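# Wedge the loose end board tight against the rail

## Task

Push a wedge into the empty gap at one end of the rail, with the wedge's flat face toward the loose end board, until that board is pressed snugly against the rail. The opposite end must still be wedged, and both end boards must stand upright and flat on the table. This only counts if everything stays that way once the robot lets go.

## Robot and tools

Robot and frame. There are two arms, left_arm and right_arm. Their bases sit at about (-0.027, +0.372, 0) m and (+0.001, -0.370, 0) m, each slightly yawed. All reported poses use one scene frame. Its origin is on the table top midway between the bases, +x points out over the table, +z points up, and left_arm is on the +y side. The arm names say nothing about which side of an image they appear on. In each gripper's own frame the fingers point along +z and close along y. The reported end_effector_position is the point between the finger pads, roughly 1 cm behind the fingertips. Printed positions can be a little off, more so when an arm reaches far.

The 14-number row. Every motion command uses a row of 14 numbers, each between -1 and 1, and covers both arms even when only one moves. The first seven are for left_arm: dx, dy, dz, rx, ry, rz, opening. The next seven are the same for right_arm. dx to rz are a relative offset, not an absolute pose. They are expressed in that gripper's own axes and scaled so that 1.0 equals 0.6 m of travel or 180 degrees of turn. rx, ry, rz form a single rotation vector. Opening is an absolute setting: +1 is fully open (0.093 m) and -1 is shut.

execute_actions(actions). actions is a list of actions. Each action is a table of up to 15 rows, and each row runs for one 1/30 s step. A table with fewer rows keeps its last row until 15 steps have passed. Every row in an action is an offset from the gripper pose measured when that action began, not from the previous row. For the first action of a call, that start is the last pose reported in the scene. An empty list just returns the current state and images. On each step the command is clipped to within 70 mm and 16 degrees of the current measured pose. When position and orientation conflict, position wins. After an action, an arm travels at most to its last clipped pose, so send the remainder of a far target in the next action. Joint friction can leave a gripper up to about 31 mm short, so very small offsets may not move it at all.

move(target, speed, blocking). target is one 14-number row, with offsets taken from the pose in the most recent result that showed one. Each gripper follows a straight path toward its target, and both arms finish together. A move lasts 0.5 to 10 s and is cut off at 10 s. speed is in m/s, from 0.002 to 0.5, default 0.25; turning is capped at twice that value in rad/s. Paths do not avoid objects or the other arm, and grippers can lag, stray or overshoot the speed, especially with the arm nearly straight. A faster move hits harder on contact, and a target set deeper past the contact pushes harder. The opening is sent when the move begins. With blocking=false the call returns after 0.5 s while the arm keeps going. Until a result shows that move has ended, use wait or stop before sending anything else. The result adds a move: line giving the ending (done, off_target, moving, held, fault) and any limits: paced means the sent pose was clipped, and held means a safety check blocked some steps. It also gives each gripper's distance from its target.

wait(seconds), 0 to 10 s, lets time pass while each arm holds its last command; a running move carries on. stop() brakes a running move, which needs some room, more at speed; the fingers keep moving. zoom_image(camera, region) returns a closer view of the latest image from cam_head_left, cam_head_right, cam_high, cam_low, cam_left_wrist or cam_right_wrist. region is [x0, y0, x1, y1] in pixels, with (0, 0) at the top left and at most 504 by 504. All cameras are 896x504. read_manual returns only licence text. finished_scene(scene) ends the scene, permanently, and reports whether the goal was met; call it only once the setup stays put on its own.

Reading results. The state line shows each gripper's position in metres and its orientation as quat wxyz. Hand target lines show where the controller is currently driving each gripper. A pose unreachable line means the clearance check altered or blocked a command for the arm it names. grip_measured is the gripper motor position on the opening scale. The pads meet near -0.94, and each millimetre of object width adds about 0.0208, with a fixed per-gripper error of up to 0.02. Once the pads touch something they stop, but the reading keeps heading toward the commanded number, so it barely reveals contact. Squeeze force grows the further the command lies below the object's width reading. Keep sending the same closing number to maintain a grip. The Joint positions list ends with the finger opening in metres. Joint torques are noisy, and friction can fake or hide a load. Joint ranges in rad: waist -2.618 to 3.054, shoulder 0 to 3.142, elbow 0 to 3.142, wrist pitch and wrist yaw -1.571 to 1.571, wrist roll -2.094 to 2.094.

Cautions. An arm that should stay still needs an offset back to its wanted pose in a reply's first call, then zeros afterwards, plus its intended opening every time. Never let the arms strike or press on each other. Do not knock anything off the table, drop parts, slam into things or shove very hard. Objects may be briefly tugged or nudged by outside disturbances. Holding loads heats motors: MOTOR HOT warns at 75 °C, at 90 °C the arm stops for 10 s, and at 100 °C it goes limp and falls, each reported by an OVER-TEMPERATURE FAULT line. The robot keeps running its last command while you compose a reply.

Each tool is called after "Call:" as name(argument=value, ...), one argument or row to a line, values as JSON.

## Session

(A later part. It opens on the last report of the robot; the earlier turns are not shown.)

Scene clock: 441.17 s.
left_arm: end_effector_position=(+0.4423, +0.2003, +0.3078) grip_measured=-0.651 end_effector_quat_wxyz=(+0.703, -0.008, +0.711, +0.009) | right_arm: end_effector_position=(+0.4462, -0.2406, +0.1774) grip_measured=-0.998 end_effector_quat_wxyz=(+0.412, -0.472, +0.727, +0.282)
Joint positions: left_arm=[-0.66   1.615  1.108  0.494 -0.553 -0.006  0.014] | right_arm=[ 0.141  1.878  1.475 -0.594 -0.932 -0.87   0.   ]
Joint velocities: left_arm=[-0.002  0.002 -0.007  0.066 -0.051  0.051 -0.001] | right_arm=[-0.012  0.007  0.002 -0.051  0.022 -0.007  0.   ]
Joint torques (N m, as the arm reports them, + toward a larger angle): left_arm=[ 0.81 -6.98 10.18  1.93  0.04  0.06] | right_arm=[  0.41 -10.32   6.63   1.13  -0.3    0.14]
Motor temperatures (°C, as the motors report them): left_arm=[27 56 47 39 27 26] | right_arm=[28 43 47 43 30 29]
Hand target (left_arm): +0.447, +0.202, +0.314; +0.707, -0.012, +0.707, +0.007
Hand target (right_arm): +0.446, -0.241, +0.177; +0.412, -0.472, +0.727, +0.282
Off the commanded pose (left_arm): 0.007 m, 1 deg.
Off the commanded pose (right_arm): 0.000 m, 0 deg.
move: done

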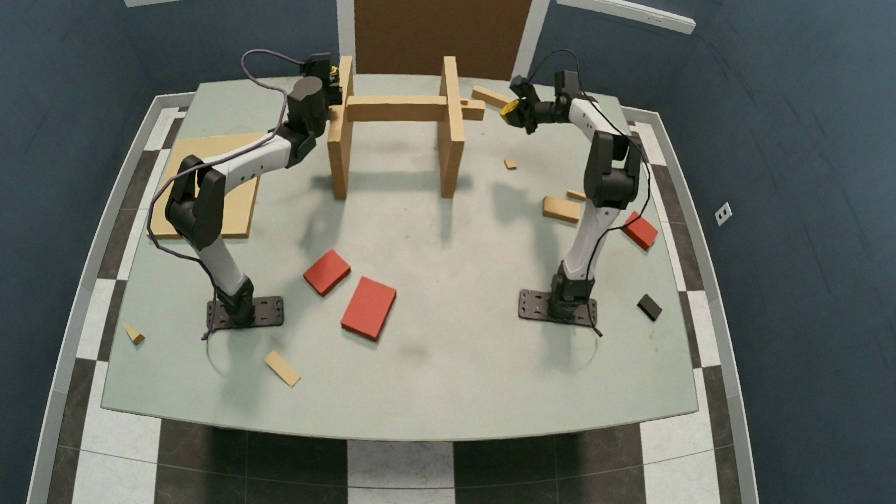

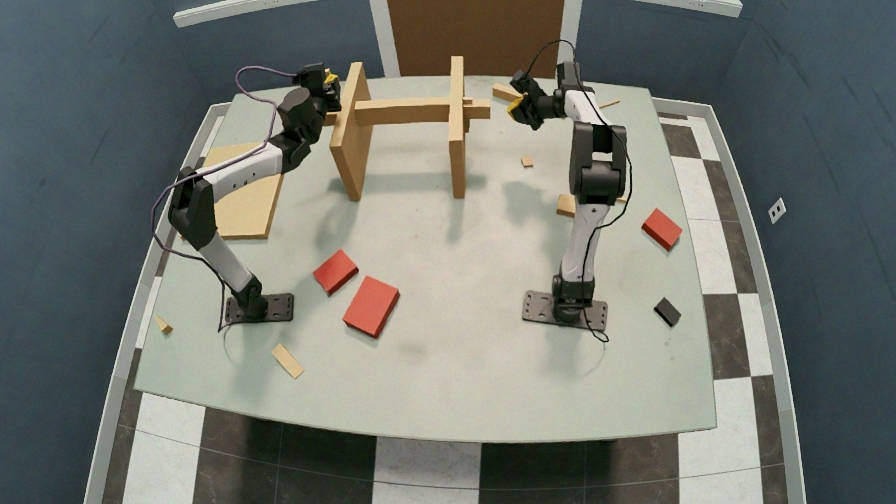

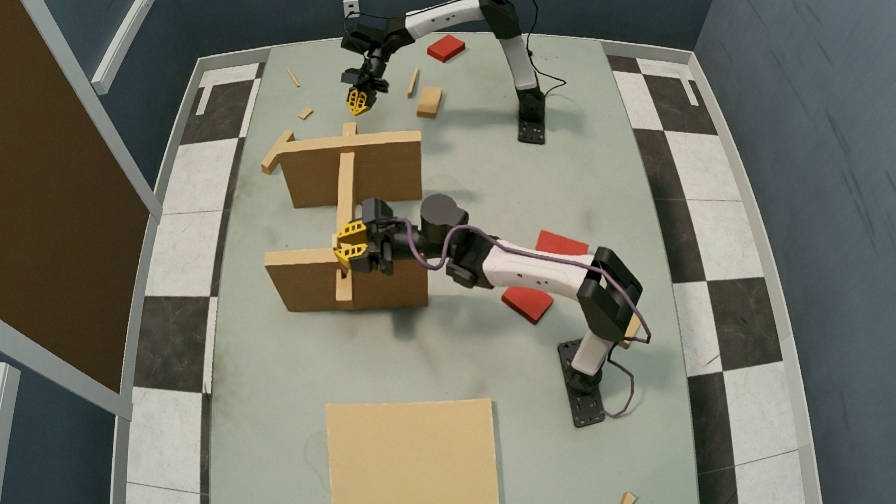

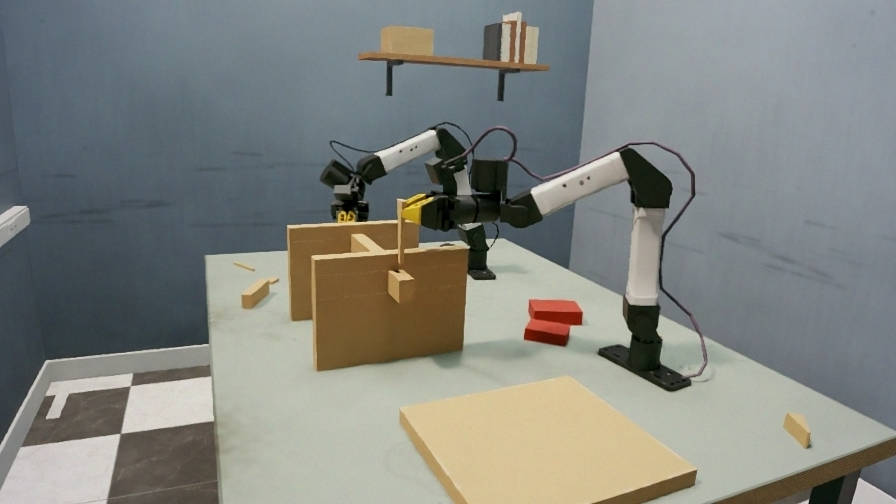

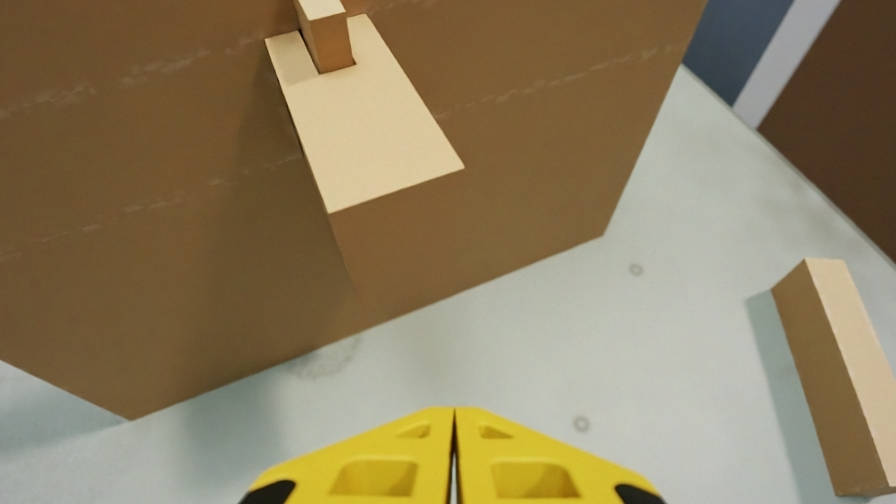

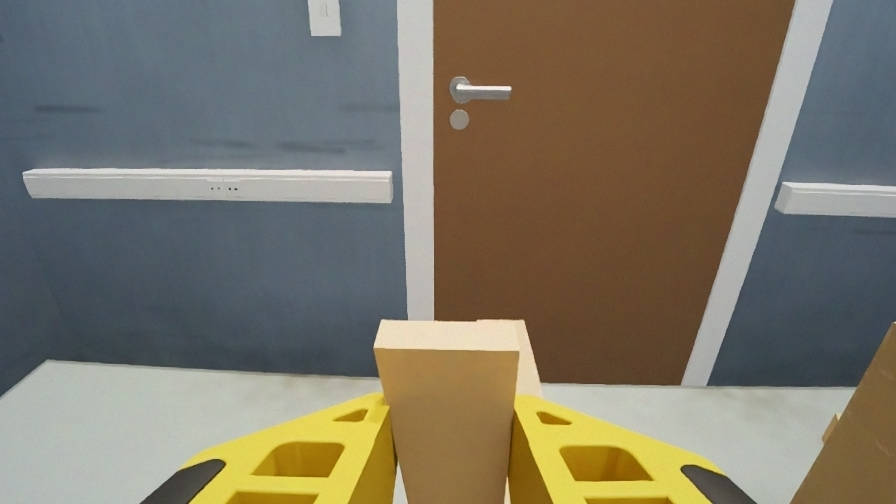

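Call:
move(
  target=[0.0149, -0.0127, 0.0073, 0, -0.011, 0, -0.7, 0, 0, 0, 0, 0, 0, -1],
  speed=0.03,
)

Call:
zoom_image(
  camera="cam_low",
  region=[360, 190, 460, 310],
)

Call:
zoom_image(
  camera="cam_high",
  region=[300, 220, 400, 310],
)

Scene clock: 475.07 s.
left_arm: end_effector_position=(+0.4487, +0.1974, +0.3070) grip_measured=-0.651 end_effector_quat_wxyz=(+0.716, -0.013, +0.698, +0.008) | right_arm: end_effector_position=(+0.4462, -0.2406, +0.1774) grip_measured=-0.998 end_effector_quat_wxyz=(+0.412, -0.472, +0.727, +0.282)
Joint positions: left_arm=[-0.66   1.655  1.108  0.576 -0.558  0.008  0.014] | right_arm=[ 0.141  1.878  1.475 -0.594 -0.932 -0.87   0.   ]
Joint velocities: left_arm=[-0.002  0.007 -0.002  0.037 -0.066 -0.022  0.   ] | right_arm=[-0.017 -0.002 -0.012 -0.037  0.051  0.022  0.   ]
Joint torques (N m, as the arm reports them, + toward a larger angle): left_arm=[-0.65 -7.1   6.59  2.19 -0.03  0.2 ] | right_arm=[  0.41 -10.3    6.62   1.13  -0.3    0.14]
Motor temperatures (°C, as the motors report them): left_arm=[27 54 52 41 27 26] | right_arm=[28 44 47 43 30 29]
Hand target (left_arm): +0.447, +0.193, +0.299; +0.715, -0.008, +0.699, +0.009
Hand target (right_arm): +0.446, -0.241, +0.177; +0.412, -0.472, +0.727, +0.282
Off the commanded pose (left_arm): 0.010 m, 1 deg.
Off the commanded pose (right_arm): 0.000 m, 0 deg.
move: done

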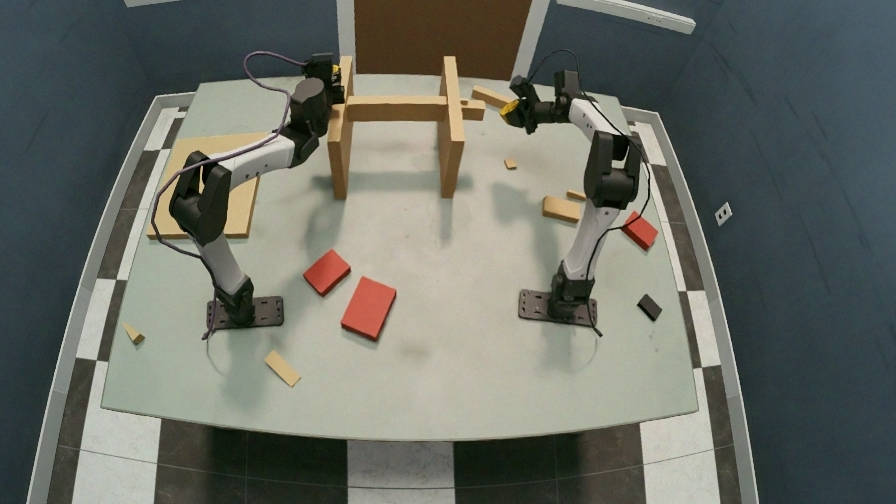

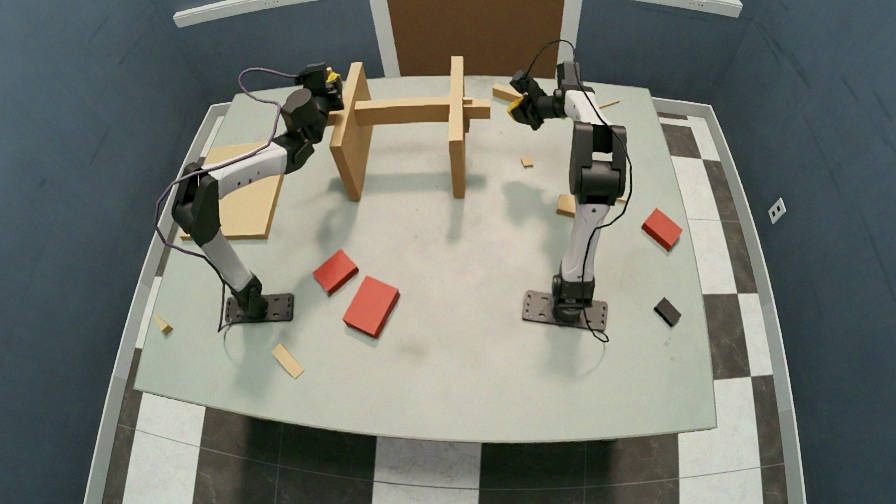

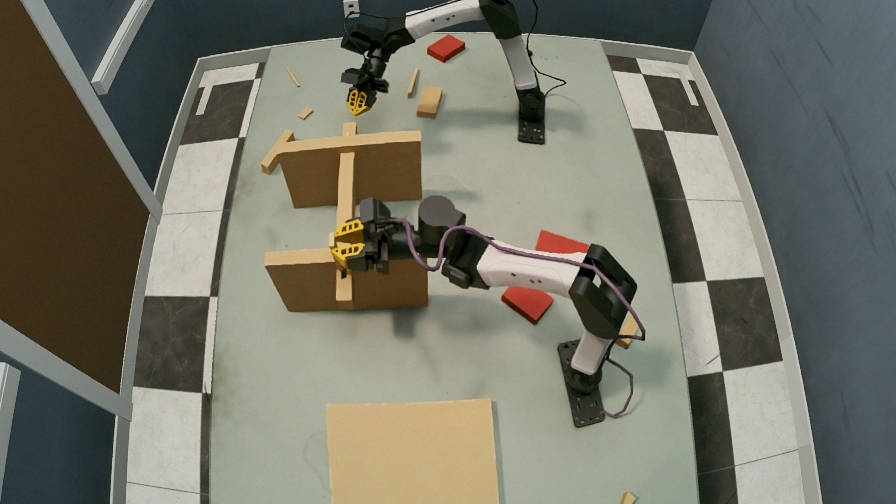

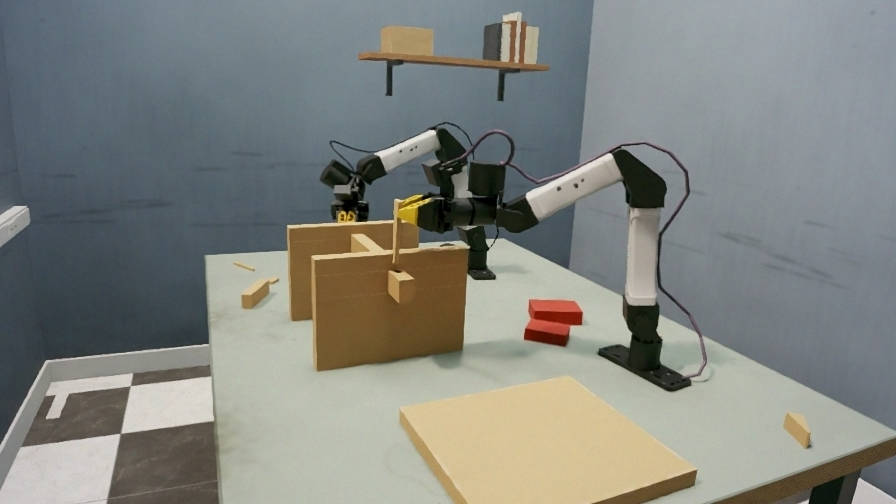

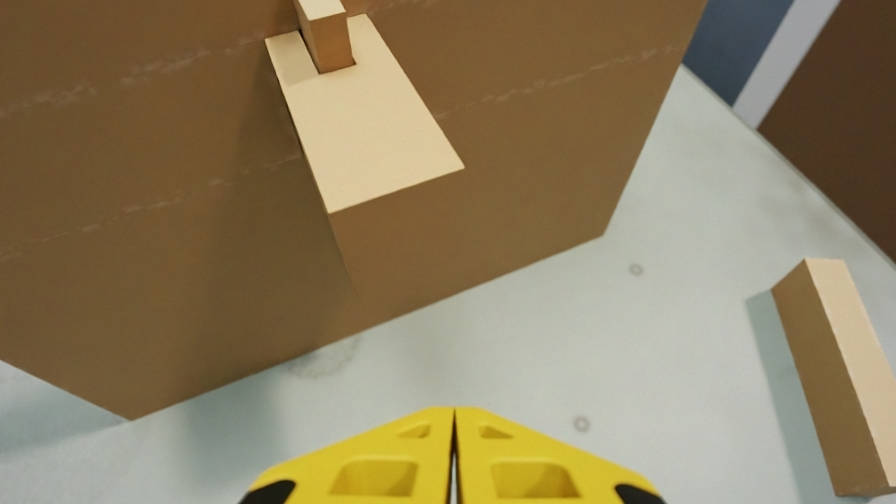

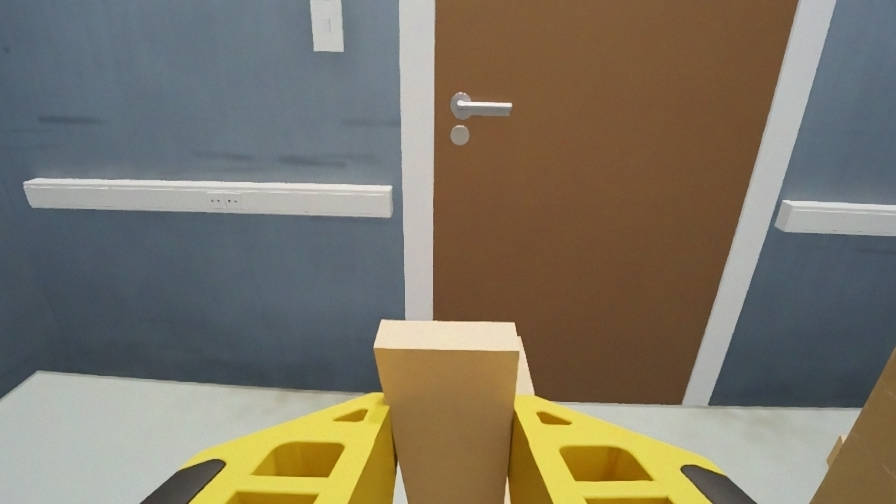

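Region (360, 190, 460, 310) of cam_low's 896x504 image, scaled by 4.200, with more detail than that image has.

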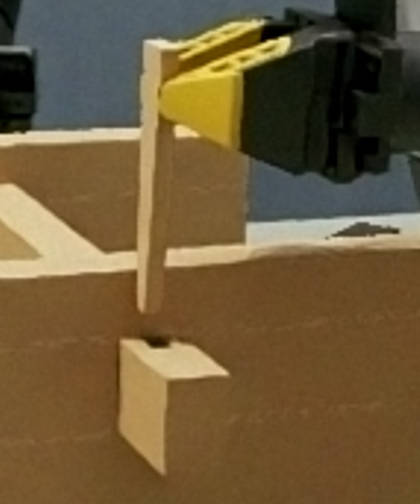

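Region (300, 220, 400, 310) of cam_high's 896x504 image, scaled by 5.040, with more detail than that image has; it fills the top 454 rows of this view, and the rest is white.

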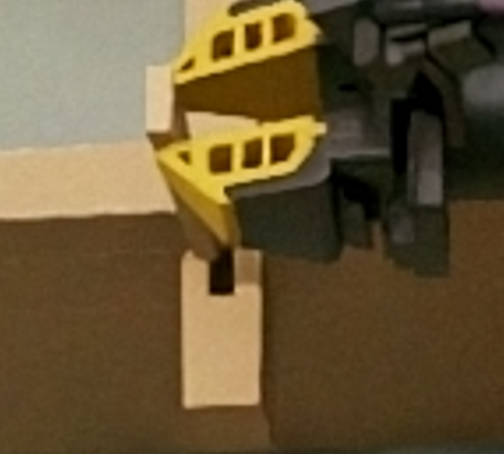

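Call:
move(
  target=[0.0248, -0.0029, -0.0079, 0.0086, 0.0022, 0.0013, -0.7, 0, 0, 0, 0, 0, 0, -1],
  speed=0.02,
)

Call:
zoom_image(
  camera="cam_low",
  region=[360, 190, 460, 310],
)

Call:
zoom_image(
  camera="cam_high",
  region=[300, 220, 400, 310],
)

Scene clock: 526.87 s.
left_arm: end_effector_position=(+0.4458, +0.1959, +0.2913) grip_measured=-0.651 end_effector_quat_wxyz=(+0.709, -0.001, +0.706, +0.006) | right_arm: end_effector_position=(+0.4462, -0.2406, +0.1774) grip_measured=-0.998 end_effector_quat_wxyz=(+0.412, -0.472, +0.727, +0.282)
Joint positions: left_arm=[-0.66   1.655  1.065  0.595 -0.539  0.009  0.014] | right_arm=[ 0.141  1.878  1.475 -0.594 -0.932 -0.87   0.   ]
Joint velocities: left_arm=[-0.012  0.012  0.017  0.037  0.022  0.007  0.001] | right_arm=[-0.017 -0.017  0.002 -0.066  0.007 -0.007  0.   ]
Joint torques (N m, as the arm reports them, + toward a larger angle): left_arm=[ 0.08 -8.19  6.96  2.23  0.1   0.09] | right_arm=[  0.4  -10.31   6.63   1.13  -0.29   0.14]
Motor temperatures (°C, as the motors report them): left_arm=[27 53 48 45 27 26] | right_arm=[28 45 47 42 30 29]
Hand target (left_arm): +0.444, +0.195, +0.292; +0.713, -0.002, +0.701, +0.000
Hand target (right_arm): +0.446, -0.241, +0.177; +0.412, -0.472, +0.727, +0.282
Off the commanded pose (left_arm): 0.002 m, 1 deg.
Off the commanded pose (right_arm): 0.000 m, 0 deg.
move: done

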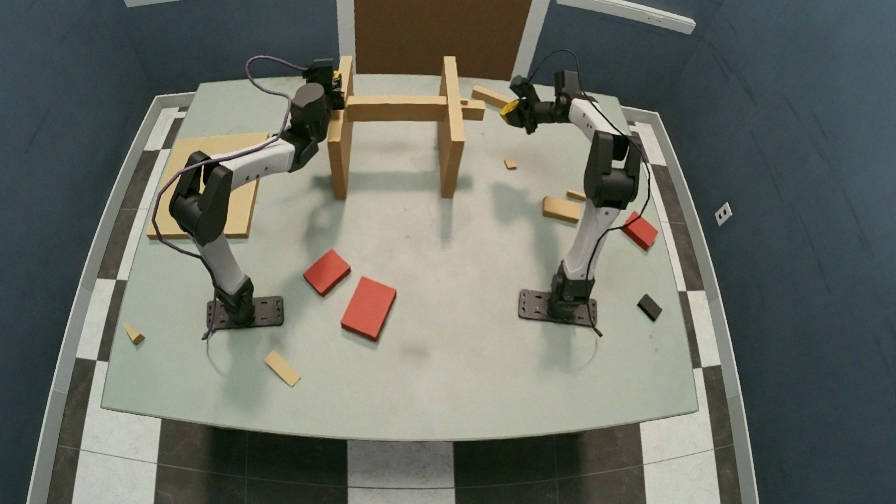

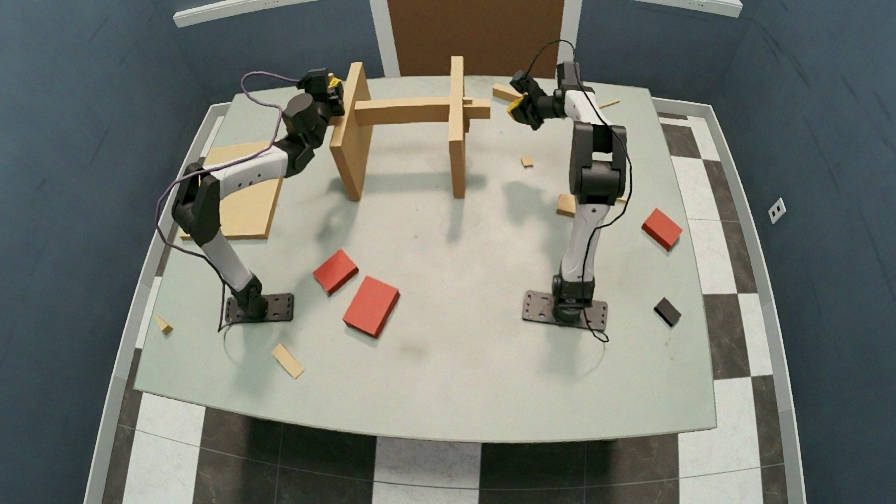

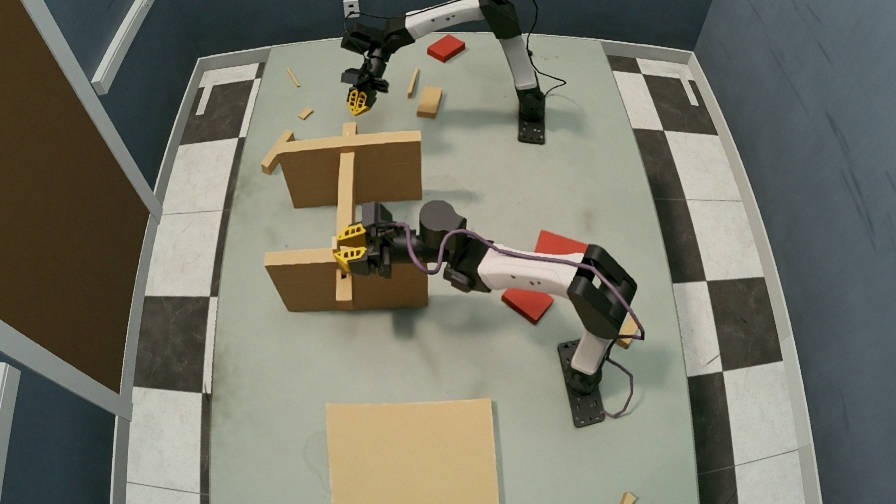

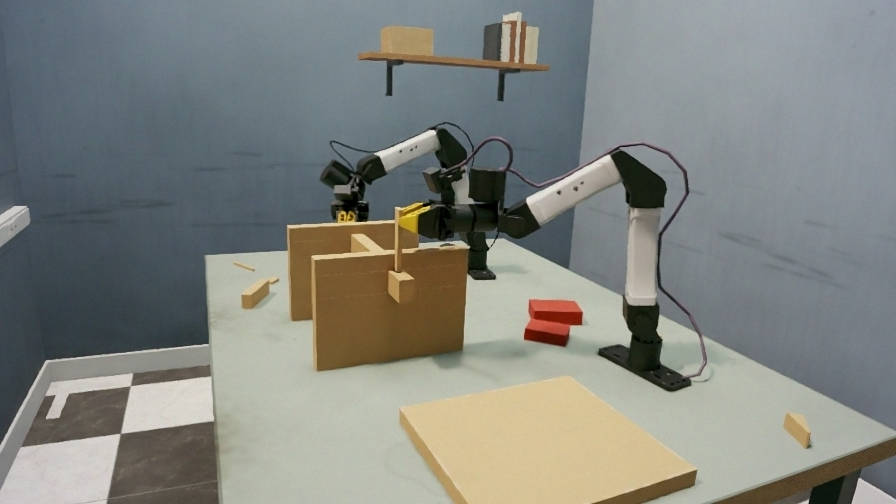

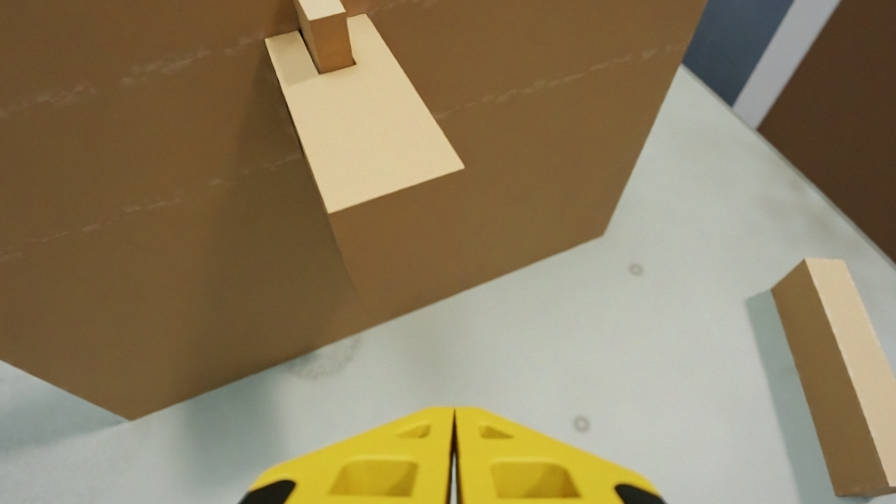

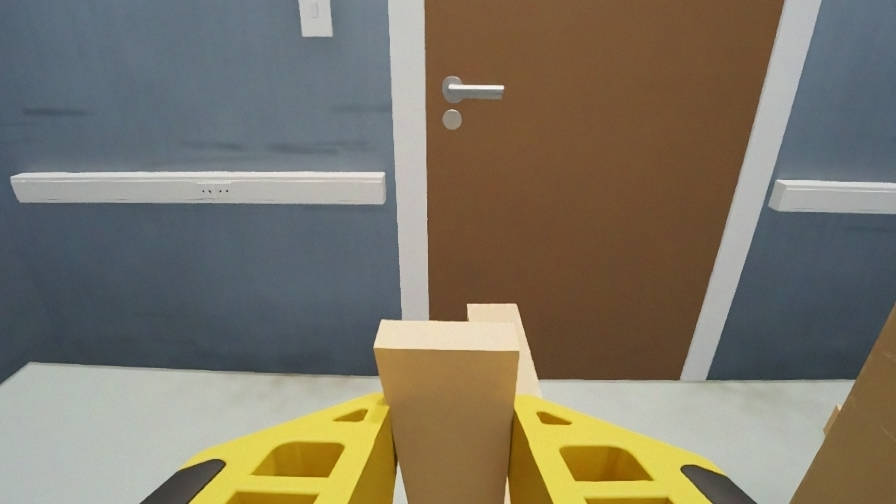

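Region (360, 190, 460, 310) of cam_low's 896x504 image, scaled by 4.200, with more detail than that image has.

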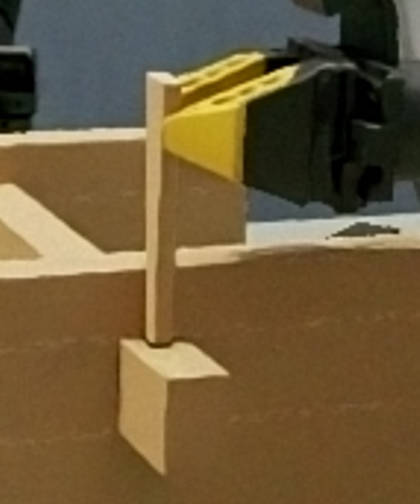

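Region (300, 220, 400, 310) of cam_high's 896x504 image, scaled by 5.040, with more detail than that image has; it fills the top 454 rows of this view, and the rest is white.

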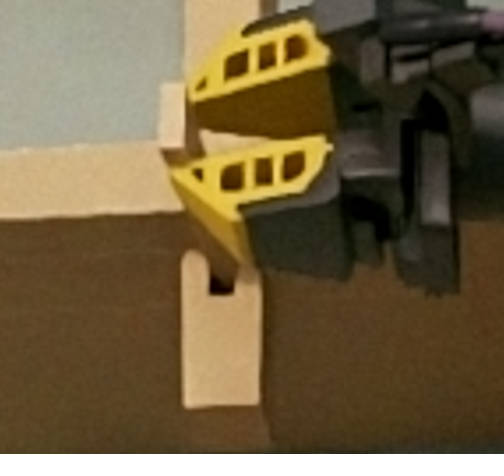

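Call:
zoom_image(
  camera="cam_low",
  region=[380, 250, 425, 290],
)

Call:
zoom_image(
  camera="cam_high",
  region=[325, 255, 365, 290],
)

Region (380, 250, 425, 290) of cam_low's 896x504 image, scaled by 11.200, with more detail than that image has.

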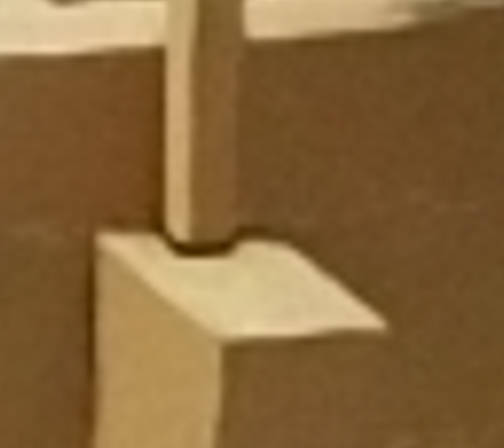

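Region (325, 255, 365, 290) of cam_high's 896x504 image, scaled by 12.600, with more detail than that image has; it fills the top 441 rows of this view, and the rest is white.

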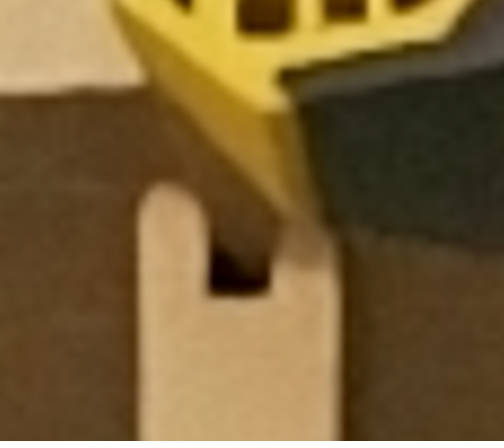

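Call:
move(
  target=[-0.01675, 0.0001, -0.0003, -0.0001, -0.01257, -0.00752, -0.7, 0, 0, 0, 0, 0, 0, -1],
  speed=0.02,
)

Call:
zoom_image(
  camera="cam_low",
  region=[380, 250, 425, 290],
)

Call:
zoom_image(
  camera="cam_high",
  region=[325, 255, 365, 290],
)

Scene clock: 565.33 s.
left_arm: end_effector_position=(+0.4458, +0.1957, +0.2954) grip_measured=-0.651 end_effector_quat_wxyz=(+0.714, -0.005, +0.700, +0.002) | right_arm: end_effector_position=(+0.4462, -0.2406, +0.1774) grip_measured=-0.998 end_effector_quat_wxyz=(+0.412, -0.472, +0.727, +0.282)
Joint positions: left_arm=[-0.66   1.655  1.065  0.614 -0.538  0.009  0.014] | right_arm=[ 0.141  1.878  1.475 -0.594 -0.932 -0.87   0.   ]
Joint velocities: left_arm=[ 0.002  0.007  0.002 -0.007  0.007  0.081  0.   ] | right_arm=[-0.012  0.012 -0.012  0.037 -0.007 -0.022  0.   ]
Joint torques (N m, as the arm reports them, + toward a larger angle): left_arm=[ 0.2  -7.95  8.05  2.28 -0.04  0.07] | right_arm=[  0.41 -10.32   6.64   1.13  -0.3    0.14]
Motor temperatures (°C, as the motors report them): left_arm=[27 55 47 47 27 26] | right_arm=[28 45 47 42 30 29]
Hand target (left_arm): +0.446, +0.196, +0.301; +0.722, -0.010, +0.691, -0.002
Hand target (right_arm): +0.446, -0.241, +0.177; +0.412, -0.472, +0.727, +0.282
Off the commanded pose (left_arm): 0.006 m, 2 deg.
Off the commanded pose (right_arm): 0.000 m, 0 deg.
move: done

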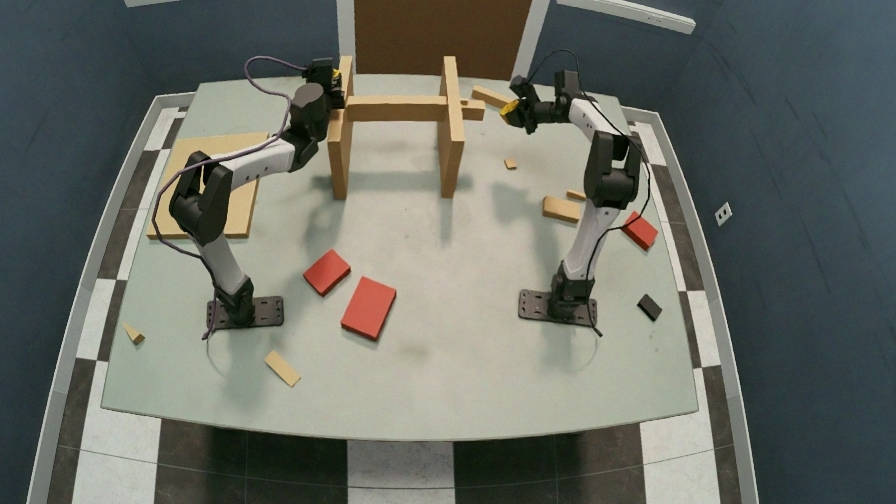

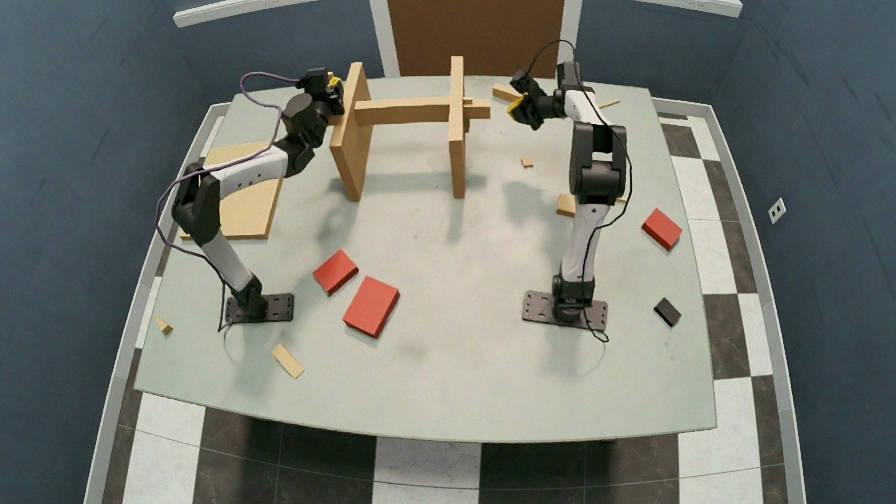

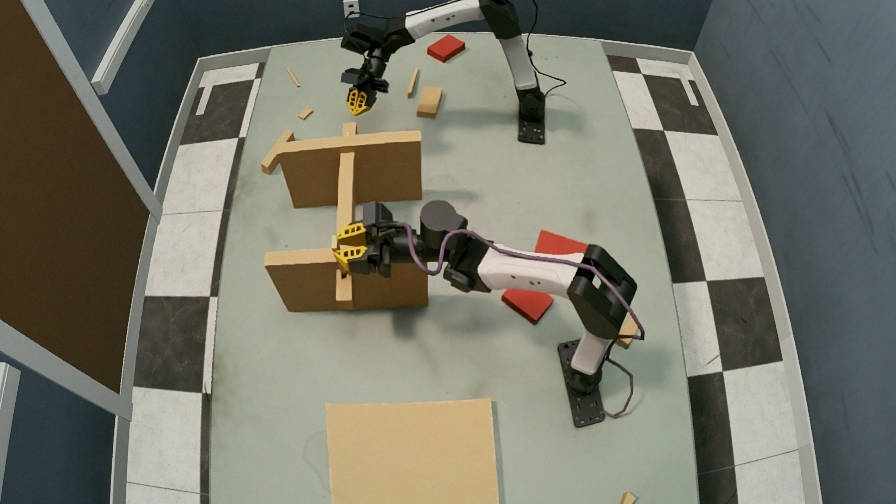

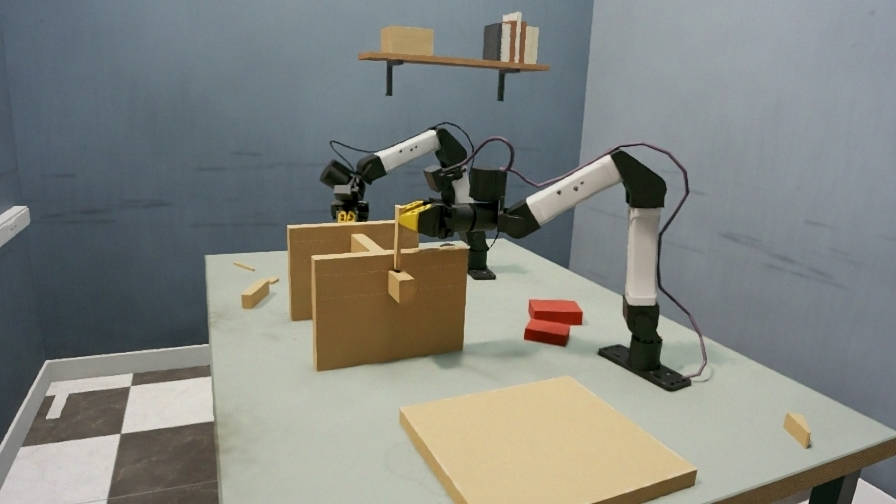

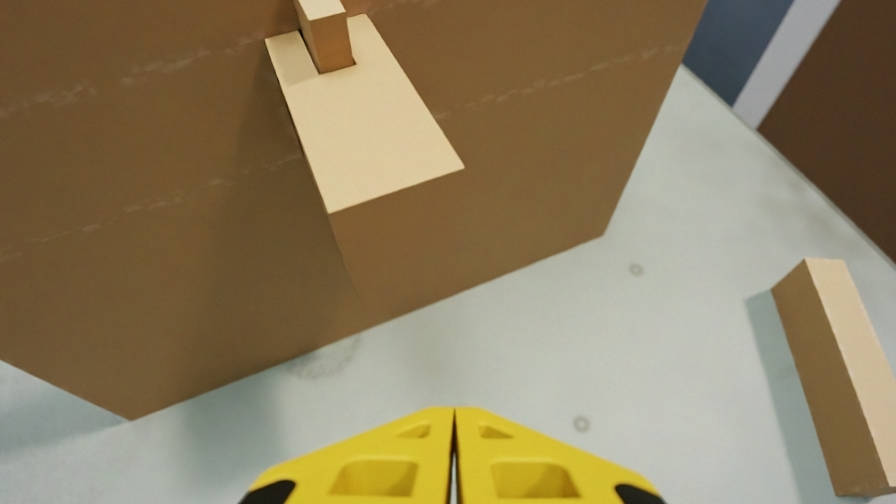

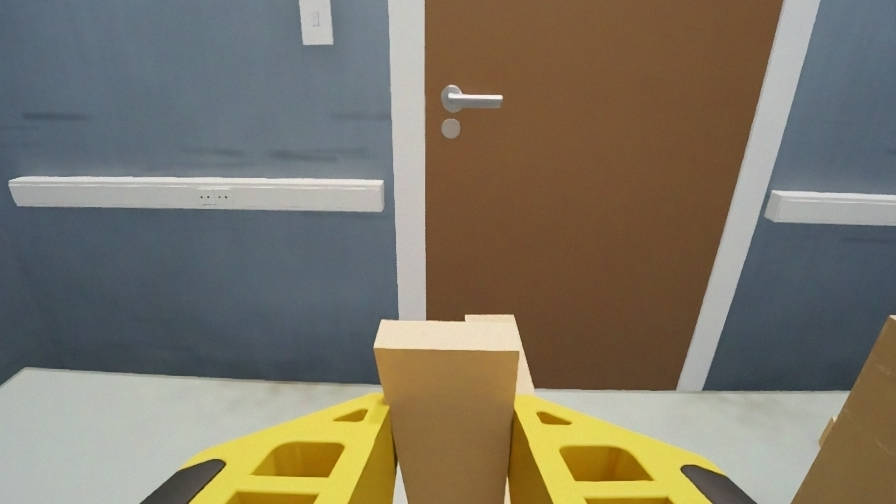

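Region (380, 250, 425, 290) of cam_low's 896x504 image, scaled by 11.200, with more detail than that image has.

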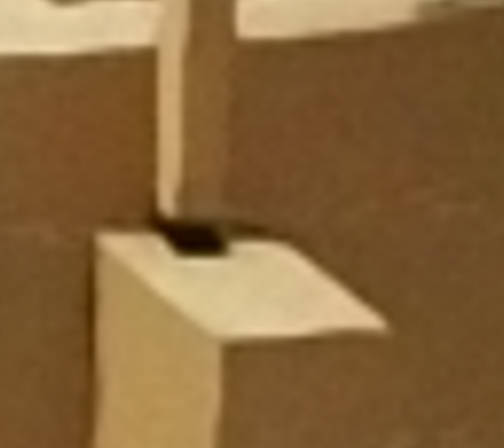

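Region (325, 255, 365, 290) of cam_high's 896x504 image, scaled by 12.600, with more detail than that image has; it fills the top 441 rows of this view, and the rest is white.

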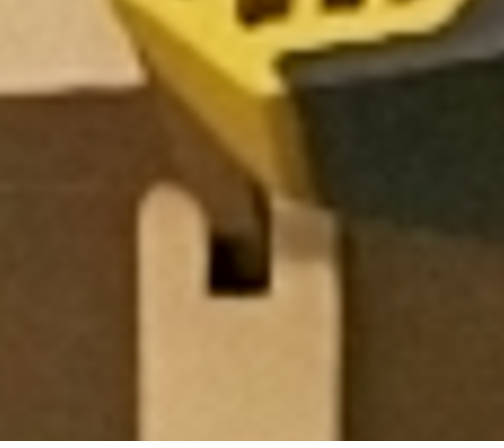

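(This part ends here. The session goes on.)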